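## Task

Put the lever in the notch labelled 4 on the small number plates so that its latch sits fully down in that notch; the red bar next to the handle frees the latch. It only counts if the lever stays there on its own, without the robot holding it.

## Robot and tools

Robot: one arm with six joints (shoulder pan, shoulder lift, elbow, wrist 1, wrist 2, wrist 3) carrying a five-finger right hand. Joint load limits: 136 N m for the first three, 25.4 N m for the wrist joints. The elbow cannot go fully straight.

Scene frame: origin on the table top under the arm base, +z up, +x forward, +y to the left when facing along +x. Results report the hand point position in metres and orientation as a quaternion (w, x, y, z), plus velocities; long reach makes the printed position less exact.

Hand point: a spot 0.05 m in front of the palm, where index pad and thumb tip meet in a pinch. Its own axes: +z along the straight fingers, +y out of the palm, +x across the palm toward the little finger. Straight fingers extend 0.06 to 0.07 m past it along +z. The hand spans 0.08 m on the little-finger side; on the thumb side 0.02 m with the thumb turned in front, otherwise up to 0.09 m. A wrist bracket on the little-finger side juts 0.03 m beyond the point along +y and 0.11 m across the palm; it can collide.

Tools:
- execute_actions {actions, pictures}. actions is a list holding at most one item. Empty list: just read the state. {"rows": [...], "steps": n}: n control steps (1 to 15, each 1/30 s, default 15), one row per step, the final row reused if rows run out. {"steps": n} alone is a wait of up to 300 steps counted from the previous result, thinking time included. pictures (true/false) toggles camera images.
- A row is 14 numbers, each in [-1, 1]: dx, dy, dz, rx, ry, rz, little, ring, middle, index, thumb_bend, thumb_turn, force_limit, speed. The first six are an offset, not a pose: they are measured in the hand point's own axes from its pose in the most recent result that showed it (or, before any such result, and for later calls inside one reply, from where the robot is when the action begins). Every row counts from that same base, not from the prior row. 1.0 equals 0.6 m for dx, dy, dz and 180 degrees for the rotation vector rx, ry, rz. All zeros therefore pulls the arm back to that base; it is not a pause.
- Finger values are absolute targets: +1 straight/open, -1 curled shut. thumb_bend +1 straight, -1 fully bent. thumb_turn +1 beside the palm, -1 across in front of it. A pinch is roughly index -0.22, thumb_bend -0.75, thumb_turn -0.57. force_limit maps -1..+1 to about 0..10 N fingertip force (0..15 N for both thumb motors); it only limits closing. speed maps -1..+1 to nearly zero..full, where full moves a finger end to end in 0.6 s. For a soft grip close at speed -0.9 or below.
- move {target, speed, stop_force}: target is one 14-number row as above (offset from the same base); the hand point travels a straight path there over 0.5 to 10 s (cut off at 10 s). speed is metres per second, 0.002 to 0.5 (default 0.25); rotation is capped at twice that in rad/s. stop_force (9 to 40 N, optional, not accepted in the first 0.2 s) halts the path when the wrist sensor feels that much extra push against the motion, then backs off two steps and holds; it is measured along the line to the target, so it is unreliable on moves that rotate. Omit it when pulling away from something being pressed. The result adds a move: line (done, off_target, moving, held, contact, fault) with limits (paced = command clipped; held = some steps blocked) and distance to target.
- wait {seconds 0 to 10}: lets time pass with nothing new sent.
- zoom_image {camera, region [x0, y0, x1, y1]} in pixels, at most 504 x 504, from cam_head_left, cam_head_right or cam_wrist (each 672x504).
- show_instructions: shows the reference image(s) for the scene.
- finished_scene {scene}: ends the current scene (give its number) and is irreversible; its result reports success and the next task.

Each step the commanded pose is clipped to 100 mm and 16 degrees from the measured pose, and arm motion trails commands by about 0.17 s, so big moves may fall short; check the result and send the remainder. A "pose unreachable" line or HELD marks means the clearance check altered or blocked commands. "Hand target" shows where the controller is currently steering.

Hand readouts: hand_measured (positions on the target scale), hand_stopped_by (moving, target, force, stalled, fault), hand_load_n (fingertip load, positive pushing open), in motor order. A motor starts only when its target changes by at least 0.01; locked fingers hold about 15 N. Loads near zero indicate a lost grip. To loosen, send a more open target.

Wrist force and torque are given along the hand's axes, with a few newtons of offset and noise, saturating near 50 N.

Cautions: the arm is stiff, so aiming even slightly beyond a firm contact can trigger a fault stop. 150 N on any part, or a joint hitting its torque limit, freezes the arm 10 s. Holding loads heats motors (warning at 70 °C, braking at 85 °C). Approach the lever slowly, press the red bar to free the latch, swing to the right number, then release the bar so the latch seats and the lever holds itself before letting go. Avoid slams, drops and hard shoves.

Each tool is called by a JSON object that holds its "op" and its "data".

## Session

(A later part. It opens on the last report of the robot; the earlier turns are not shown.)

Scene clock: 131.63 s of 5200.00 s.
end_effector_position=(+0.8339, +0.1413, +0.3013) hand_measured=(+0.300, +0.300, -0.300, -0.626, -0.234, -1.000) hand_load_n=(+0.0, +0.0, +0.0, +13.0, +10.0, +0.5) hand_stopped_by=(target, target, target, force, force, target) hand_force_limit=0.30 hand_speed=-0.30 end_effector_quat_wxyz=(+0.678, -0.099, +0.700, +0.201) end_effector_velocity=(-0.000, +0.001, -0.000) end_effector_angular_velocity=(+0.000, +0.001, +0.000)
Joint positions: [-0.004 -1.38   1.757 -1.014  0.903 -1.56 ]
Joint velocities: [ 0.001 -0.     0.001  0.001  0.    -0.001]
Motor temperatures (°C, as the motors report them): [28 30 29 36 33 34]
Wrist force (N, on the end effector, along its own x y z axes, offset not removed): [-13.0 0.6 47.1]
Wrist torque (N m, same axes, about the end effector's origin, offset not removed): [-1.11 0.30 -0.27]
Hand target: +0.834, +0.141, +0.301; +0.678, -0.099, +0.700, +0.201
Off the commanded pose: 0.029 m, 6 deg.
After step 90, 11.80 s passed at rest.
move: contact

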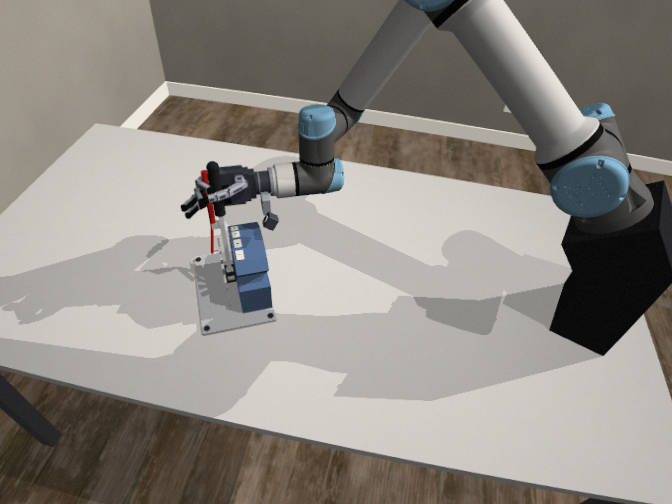

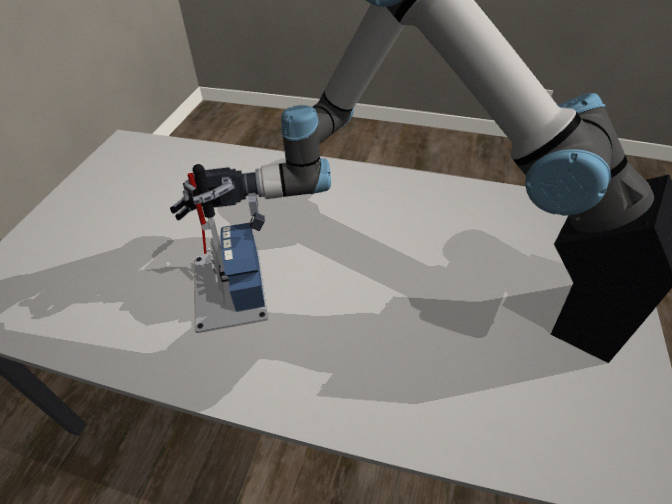

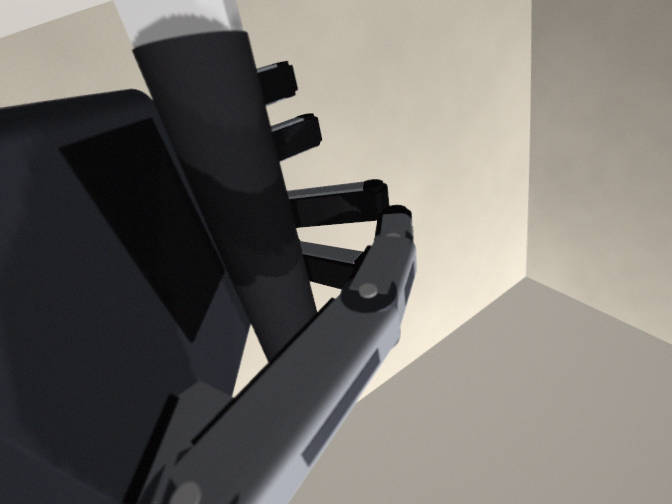

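{"op": "move", "data": {"target": [-0.002,0,0.0035,0,0,0,0.3,0.3,-0.3,-0.95,-0.9,-1,0.3,-0.3], "speed": 0.01}}

{"op": "move", "data": {"target": [-0.005,-0.0457,0.004,0,0,0.0333,0.3,0.3,-0.3,-0.95,-0.9,-1,0.3,-0.3], "speed": 0.025, "stop_force": 25}}

{"op": "zoom_image", "data": {"camera": "cam_head_left", "region": [160, 150, 310, 280]}}

Scene clock: 138.93 s of 5200.00 s.
end_effector_position=(+0.8358, +0.1420, +0.3023) hand_measured=(+0.300, +0.300, -0.300, -0.626, -0.234, -1.000) hand_load_n=(+0.0, +0.0, +0.0, +7.5, +10.5, -0.5) hand_stopped_by=(target, target, target, force, force, target) hand_force_limit=0.30 hand_speed=-0.30 end_effector_quat_wxyz=(+0.678, -0.099, +0.700, +0.201) end_effector_velocity=(+0.001, +0.000, +0.001) end_effector_angular_velocity=(-0.000, -0.001, -0.000)
Joint positions: [-0.002 -1.379  1.751 -1.007  0.905 -1.562]
Joint velocities: [ 0.001 -0.    -0.003  0.003  0.001 -0.001]
Motor temperatures (°C, as the motors report them): [28 30 29 36 33 34]
Wrist force (N, on the end effector, along its own x y z axes, offset not removed): [7.2 4.3 9.7]
Wrist torque (N m, same axes, about the end effector's origin, offset not removed): [0.07 0.34 0.29]
Hand target: +0.836, +0.142, +0.302; +0.678, -0.099, +0.700, +0.201
Off the commanded pose: 0.000 m, 0 deg.
After step 90, 3.60 s passed at rest.
move: done

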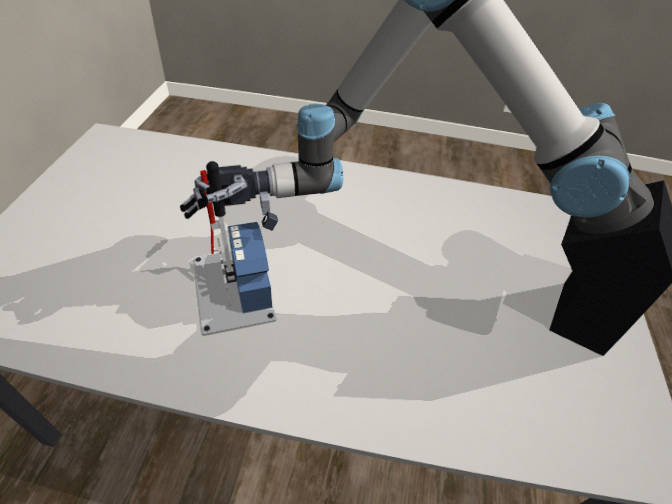

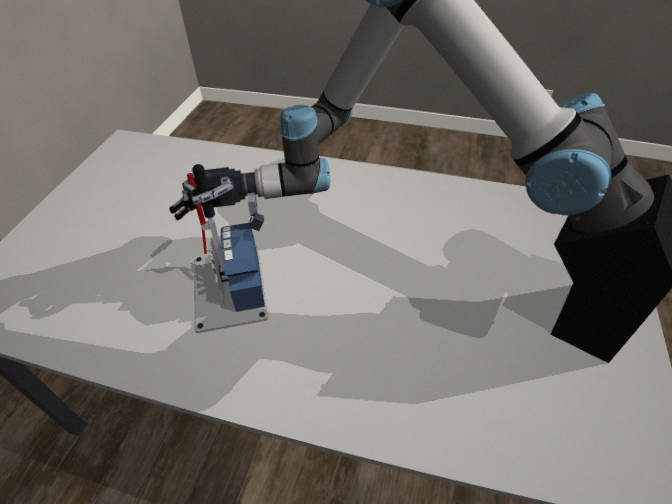

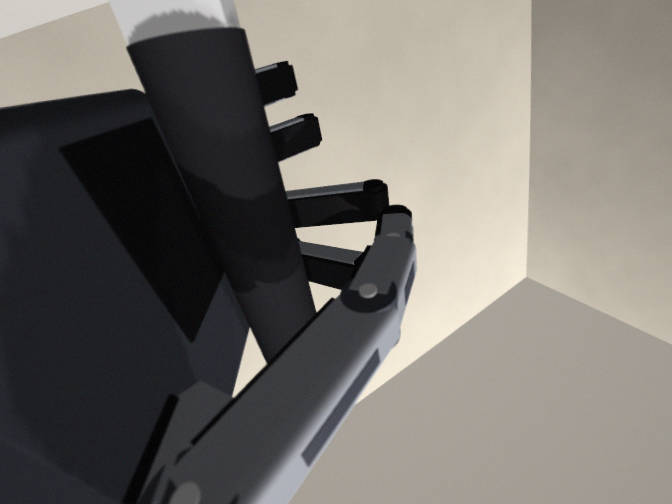

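Scene clock: 141.30 s of 5200.00 s.
end_effector_position=(+0.8493, +0.1181, +0.3012) hand_measured=(+0.300, +0.300, -0.300, -0.626, -0.234, -1.000) hand_load_n=(+0.0, +0.0, +0.0, +7.5, +10.5, -0.5) hand_stopped_by=(target, target, target, force, force, target) hand_force_limit=0.30 hand_speed=-0.30 end_effector_quat_wxyz=(+0.667, -0.062, +0.704, +0.236) end_effector_velocity=(+0.001, -0.002, +0.001) end_effector_angular_velocity=(+0.007, +0.003, +0.000)
Joint positions: [-0.035 -1.363  1.713 -1.003  0.878 -1.432]
Joint velocities: [-0.002  0.    -0.003  0.002 -0.002  0.01 ]
Motor temperatures (°C, as the motors report them): [28 30 29 36 33 34]
Wrist force (N, on the end effector, along its own x y z axes, offset not removed): [8.3 6.7 10.4]
Wrist torque (N m, same axes, about the end effector's origin, offset not removed): [0.20 0.00 0.42]
Hand target: +0.849, +0.118, +0.301; +0.667, -0.062, +0.704, +0.236
Off the commanded pose: 0.000 m, 0 deg.
move: done

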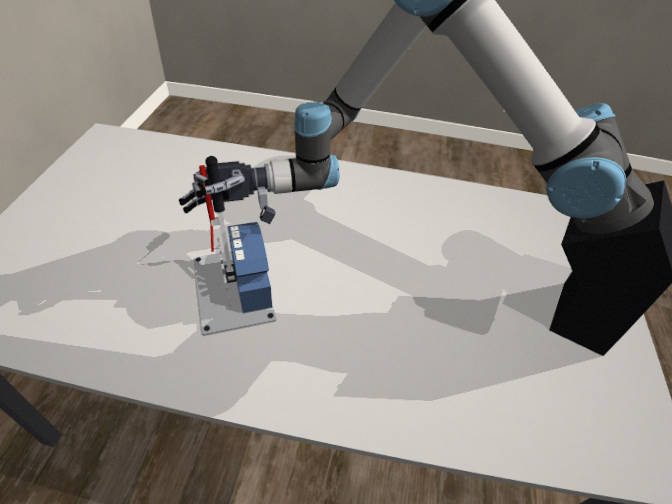

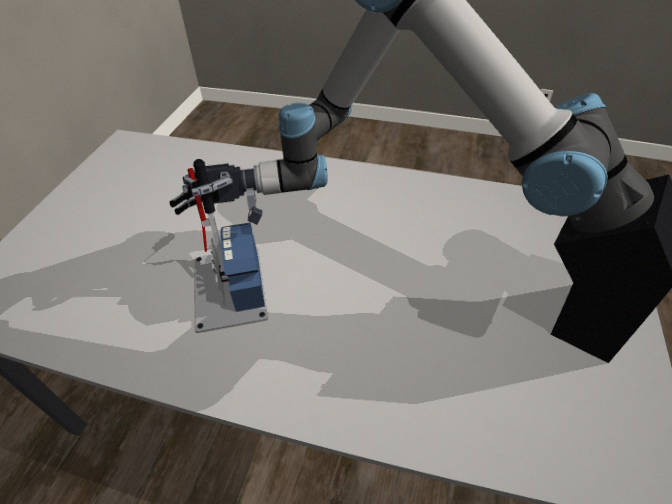

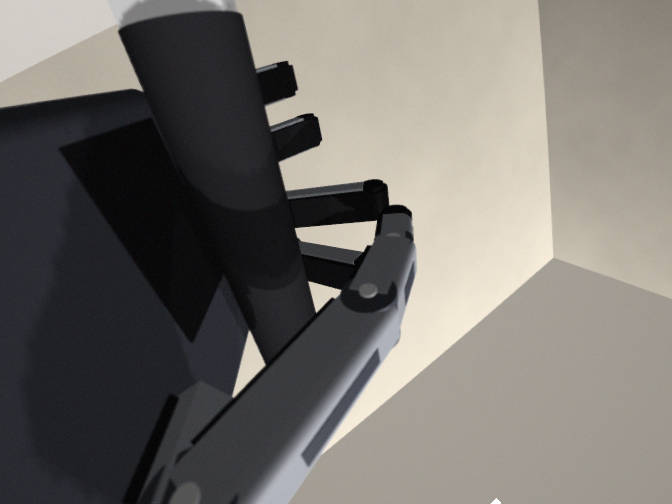

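Region (160, 150, 310, 280) of cam_head_left's 672x504 image, scaled by 3.360, with more detail than that image has; it fills the top 437 rows of this view, and the rest is white.

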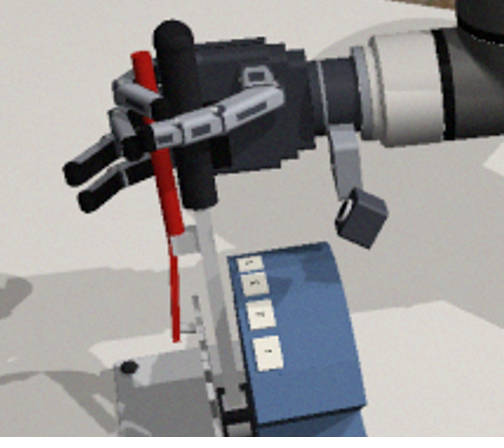

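{"op": "move", "data": {"target": [0.0,-0.053,0.004,0,0,0.039,0.3,0.3,-0.3,-0.95,-0.9,-1,0.3,-0.3], "speed": 0.015, "stop_force": 14}}

{"op": "zoom_image", "data": {"camera": "cam_head_left", "region": [160, 140, 310, 280]}}

Scene clock: 156.67 s of 5200.00 s.
end_effector_position=(+0.8622, +0.0948, +0.2943) hand_measured=(+0.300, +0.300, -0.300, -0.626, -0.234, -1.000) hand_load_n=(+0.0, +0.0, +0.0, +8.0, +10.5, -0.5) hand_stopped_by=(target, target, target, force, force, target) hand_force_limit=0.30 hand_speed=-0.30 end_effector_quat_wxyz=(+0.653, -0.025, +0.707, +0.271) end_effector_velocity=(-0.002, +0.002, +0.000) end_effector_angular_velocity=(-0.007, -0.003, -0.002)
Joint positions: [-0.065 -1.334  1.673 -1.008  0.854 -1.303]
Joint velocities: [ 0.003 -0.003  0.006 -0.001  0.004 -0.011]
Motor temperatures (°C, as the motors report them): [28 30 29 36 33 34]
Wrist force (N, on the end effector, along its own x y z axes, offset not removed): [-2.5 9.0 13.0]
Wrist torque (N m, same axes, about the end effector's origin, offset not removed): [-0.71 0.14 -0.26]
Hand target: +0.862, +0.095, +0.294; +0.653, -0.025, +0.706, +0.271
Off the commanded pose: 0.004 m, 1 deg.
After step 90, 8.50 s passed at rest.
move: contact

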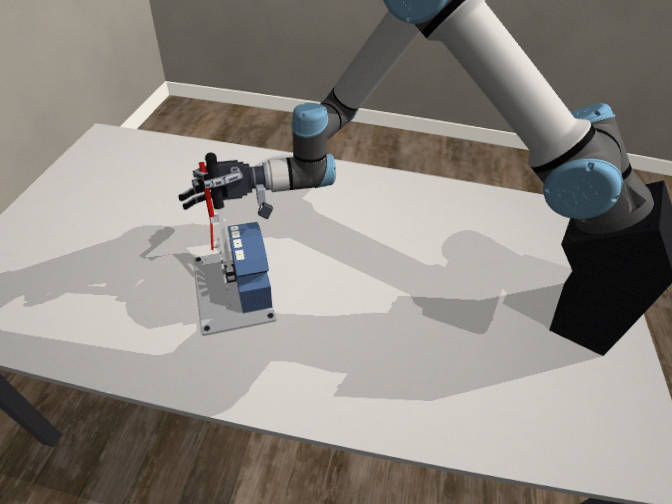

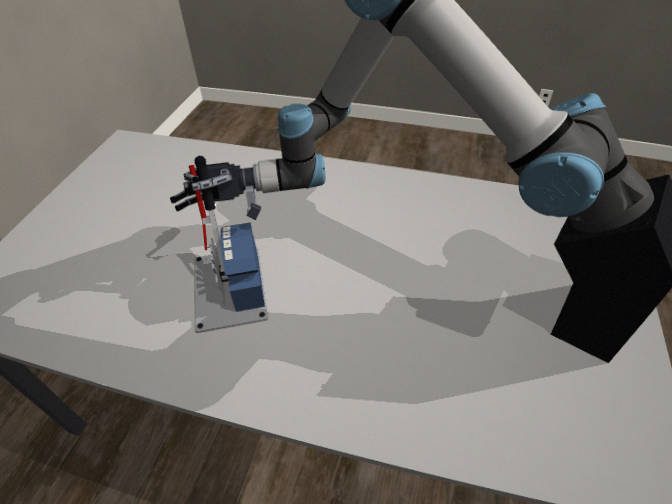

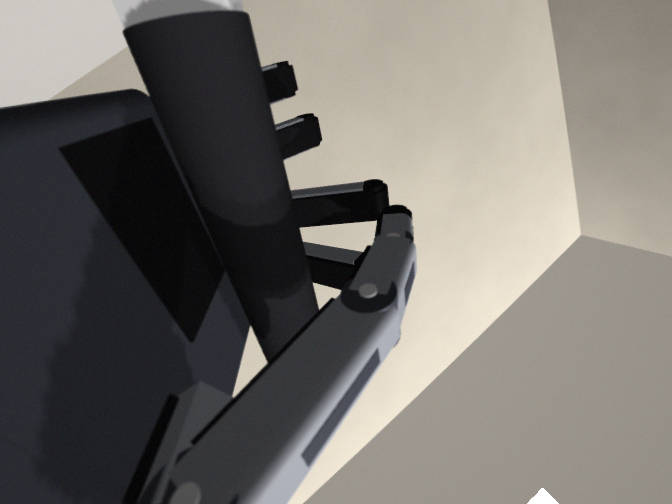

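Region (160, 140, 310, 280) of cam_head_left's 672x504 image, scaled by 3.360, with more detail than that image has; it fills the top 470 rows of this view, and the rest is white.

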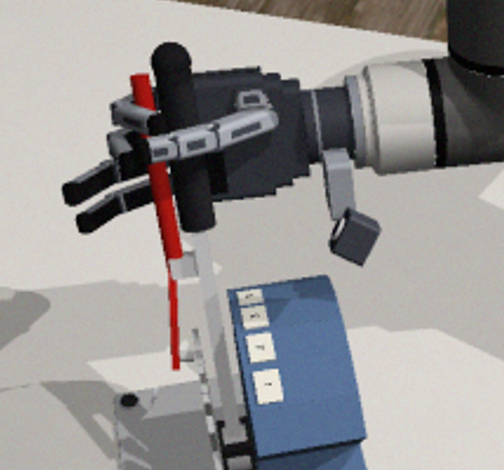

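The lever has stopped at about the notch 4 position. I'll release the bar.

{"op": "move", "data": {"target": [0,0,0,0,0,0,1,1,1,1,1,-1,0.3,-0.2], "speed": 0.02}}

{"op": "zoom_image", "data": {"camera": "cam_head_left", "region": [160, 140, 310, 280]}}

Scene clock: 164.40 s of 5200.00 s.
end_effector_position=(+0.8622, +0.0948, +0.2943) hand_measured=(+1.000, +1.000, +1.000, +1.000, +1.000, -1.000) hand_load_n=(+0.0, +0.0, +0.0, +0.0, +0.0, +0.0) hand_stopped_by=(target, target, target, target, target, target) hand_force_limit=0.30 hand_speed=-0.20 end_effector_quat_wxyz=(+0.653, -0.025, +0.707, +0.271) end_effector_velocity=(+0.000, -0.000, +0.001) end_effector_angular_velocity=(-0.000, -0.002, +0.000)
Joint positions: [-0.065 -1.334  1.673 -1.008  0.854 -1.303]
Joint velocities: [ 0.    -0.    -0.001 -0.001 -0.     0.001]
Motor temperatures (°C, as the motors report them): [28 30 29 36 33 34]
Wrist force (N, on the end effector, along its own x y z axes, offset not removed): [0.9 2.0 2.5]
Wrist torque (N m, same axes, about the end effector's origin, offset not removed): [0.04 -0.29 0.21]
Hand target: +0.862, +0.095, +0.294; +0.653, -0.025, +0.707, +0.271
Off the commanded pose: 0.000 m, 0 deg.
After step 90, 2.97 s passed at rest.
move: done

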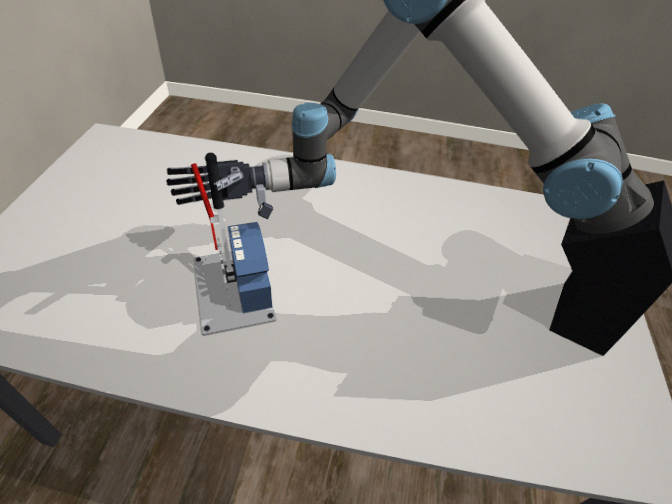

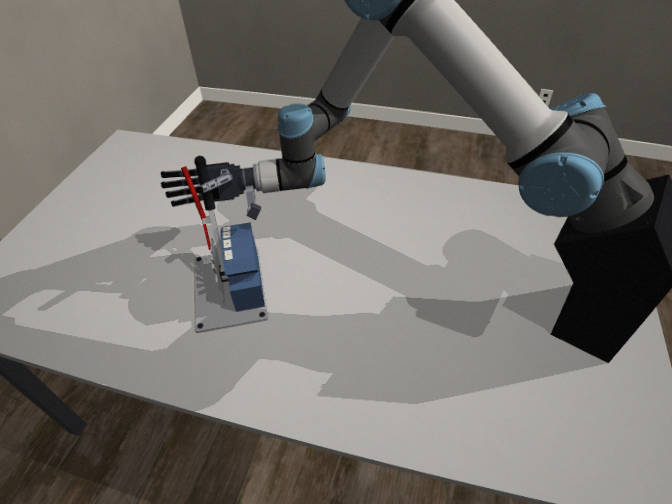

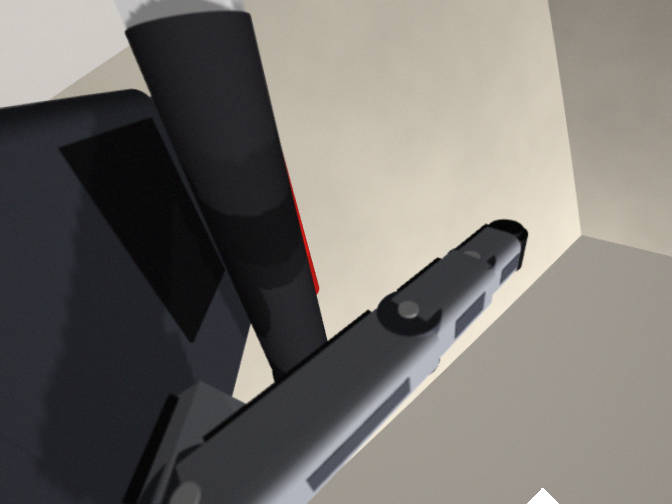

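Region (160, 140, 310, 280) of cam_head_left's 672x504 image, scaled by 3.360, with more detail than that image has; it fills the top 470 rows of this view, and the rest is white.

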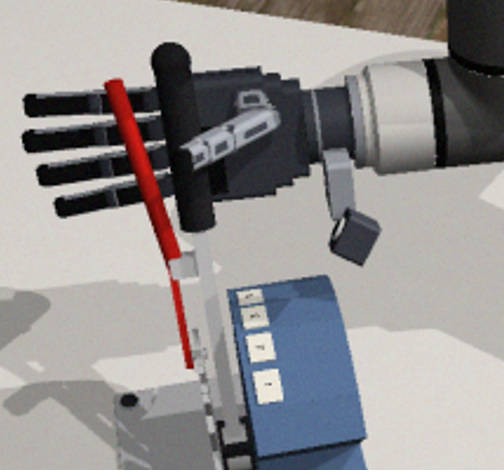

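{"op": "move", "data": {"target": [0,-0.012,-0.24,0,0,0,1,1,1,1,1,-1,0.3,1], "speed": 0.2}}

{"op": "move", "data": {"target": [-0.05,0,-0.03,0,0.2,0,1,1,1,1,1,-1,0.3,1], "speed": 0.4}}

{"op": "zoom_image", "data": {"camera": "cam_head_left", "region": [170, 145, 300, 335]}}

Scene clock: 175.40 s of 5200.00 s.
end_effector_position=(+0.7341, +0.0290, +0.2915) hand_measured=(+1.000, +1.000, +1.000, +1.000, +1.000, -1.000) hand_load_n=(+0.0, +0.0, +0.0, +0.0, +0.0, +0.0) hand_stopped_by=(target, target, target, target, target, target) hand_force_limit=0.30 hand_speed=1.00 end_effector_quat_wxyz=(+0.653, -0.025, +0.707, +0.271) end_effector_velocity=(-0.001, -0.002, +0.001) end_effector_angular_velocity=(+0.001, -0.003, -0.000)
Joint positions: [-0.29  -1.493  2.083 -1.414  0.689 -1.084]
Joint velocities: [-0.004 -0.003  0.005 -0.011 -0.002  0.008]
Motor temperatures (°C, as the motors report them): [28 30 29 36 33 34]
Wrist force (N, on the end effector, along its own x y z axes, offset not removed): [1.8 3.6 1.4]
Wrist torque (N m, same axes, about the end effector's origin, offset not removed): [0.49 -0.18 0.27]
Hand target: +0.734, +0.029, +0.292; +0.653, -0.025, +0.707, +0.271
Off the commanded pose: 0.000 m, 0 deg.
After step 90, 6.60 s passed at rest.
move: done

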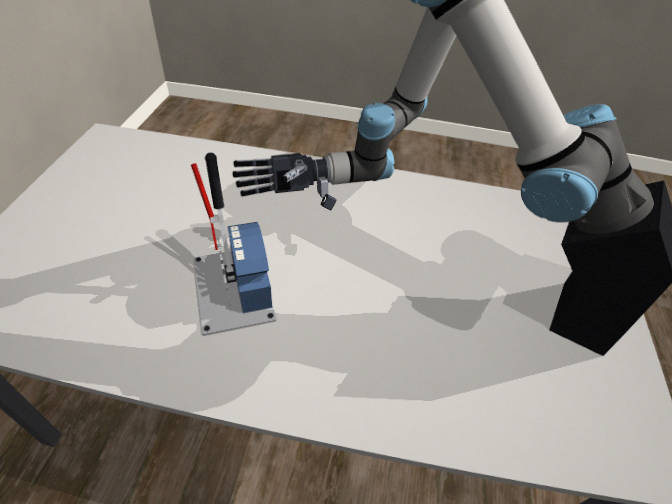

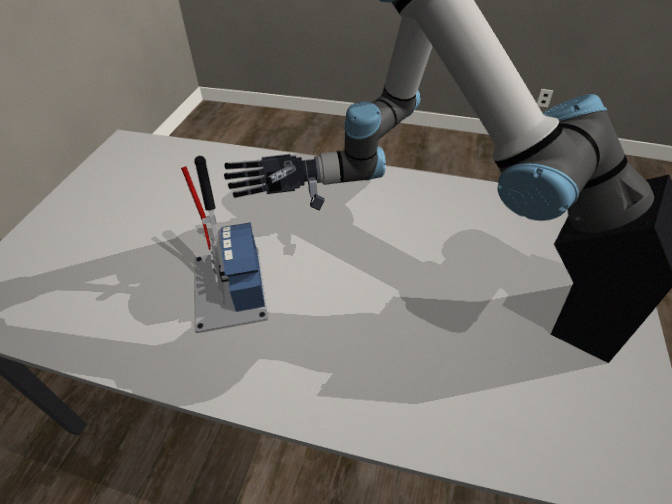

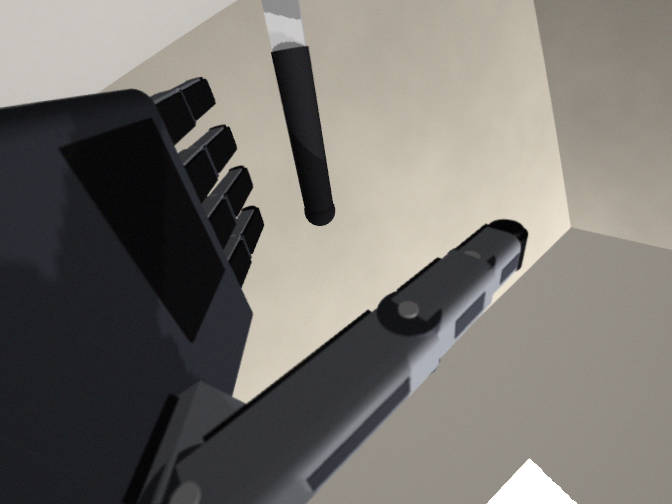

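Scene clock: 177.10 s of 5200.00 s.
end_effector_position=(+0.7220, +0.0119, +0.3203) hand_measured=(+1.000, +1.000, +1.000, +1.000, +1.000, -1.000) hand_load_n=(+0.0, +0.0, +0.0, +0.0, +0.0, +0.0) hand_stopped_by=(target, target, target, target, target, target) hand_force_limit=0.30 hand_speed=1.00 end_effector_quat_wxyz=(+0.404, -0.107, +0.873, +0.251) end_effector_velocity=(+0.000, +0.000, -0.001) end_effector_angular_velocity=(-0.005, +0.012, +0.009)
Joint positions: [-0.418 -1.61   1.679  0.192  0.518 -1.984]
Joint velocities: [ 0.001  0.009 -0.015  0.037  0.005 -0.028]
Motor temperatures (°C, as the motors report them): [28 30 29 36 33 34]
Wrist force (N, on the end effector, along its own x y z axes, offset not removed): [-3.8 -0.9 3.1]
Wrist torque (N m, same axes, about the end effector's origin, offset not removed): [-0.26 0.52 -0.20]
Hand target: +0.722, +0.012, +0.320; +0.403, -0.107, +0.873, +0.251
Off the commanded pose: 0.001 m, 0 deg.
move: done

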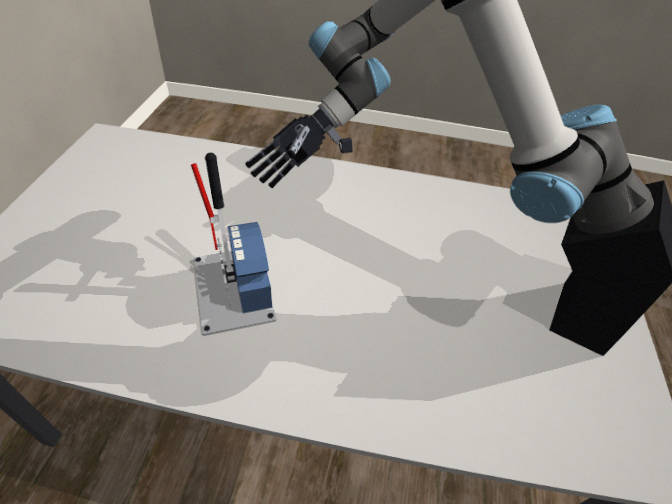

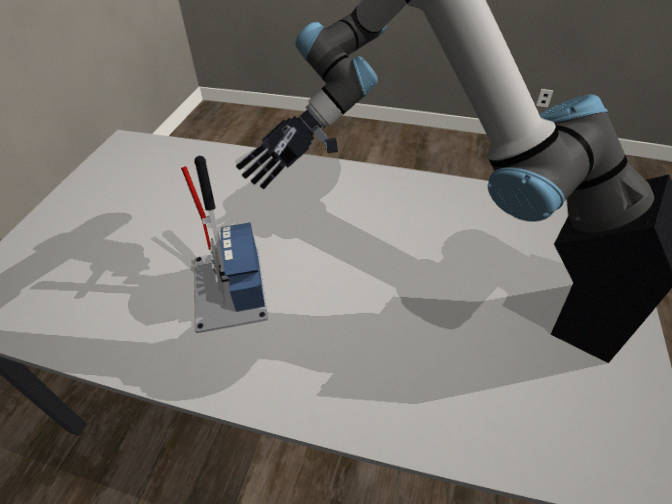

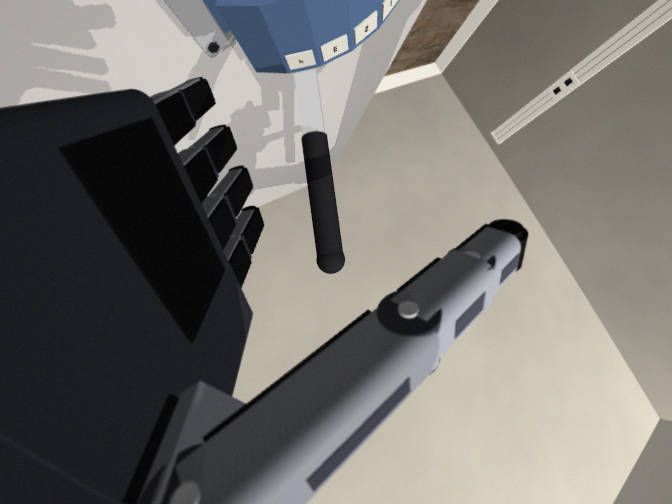

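Region (170, 145, 300, 335) of cam_head_left's 672x504 image, scaled by 2.653, with more detail than that image has; it fills the left 345 columns of this view, and the rest is white.

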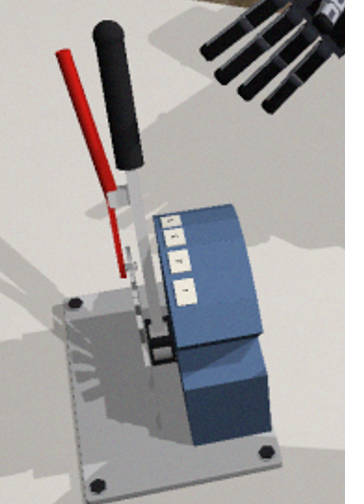

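{"op": "zoom_image", "data": {"camera": "cam_head_left", "region": [195, 205, 245, 265]}}

{"op": "zoom_image", "data": {"camera": "cam_head_right", "region": [170, 150, 270, 300]}}

Region (195, 205, 245, 265) of cam_head_left's 672x504 image, scaled by 8.400, with more detail than that image has.

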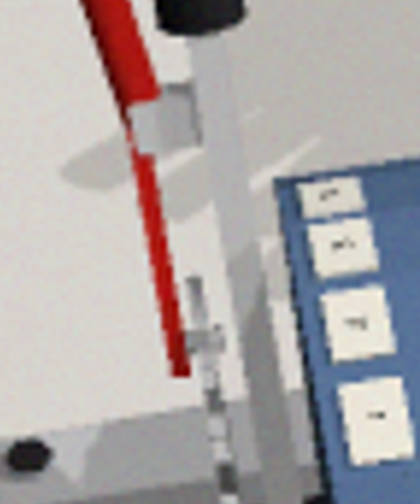

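Region (170, 150, 270, 300) of cam_head_right's 672x504 image, scaled by 3.360, with more detail than that image has.

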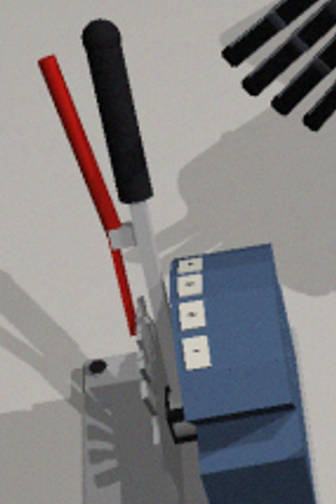

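{"op": "finished_scene", "data": {"scene": 2}}

The scene is finished: the task was done.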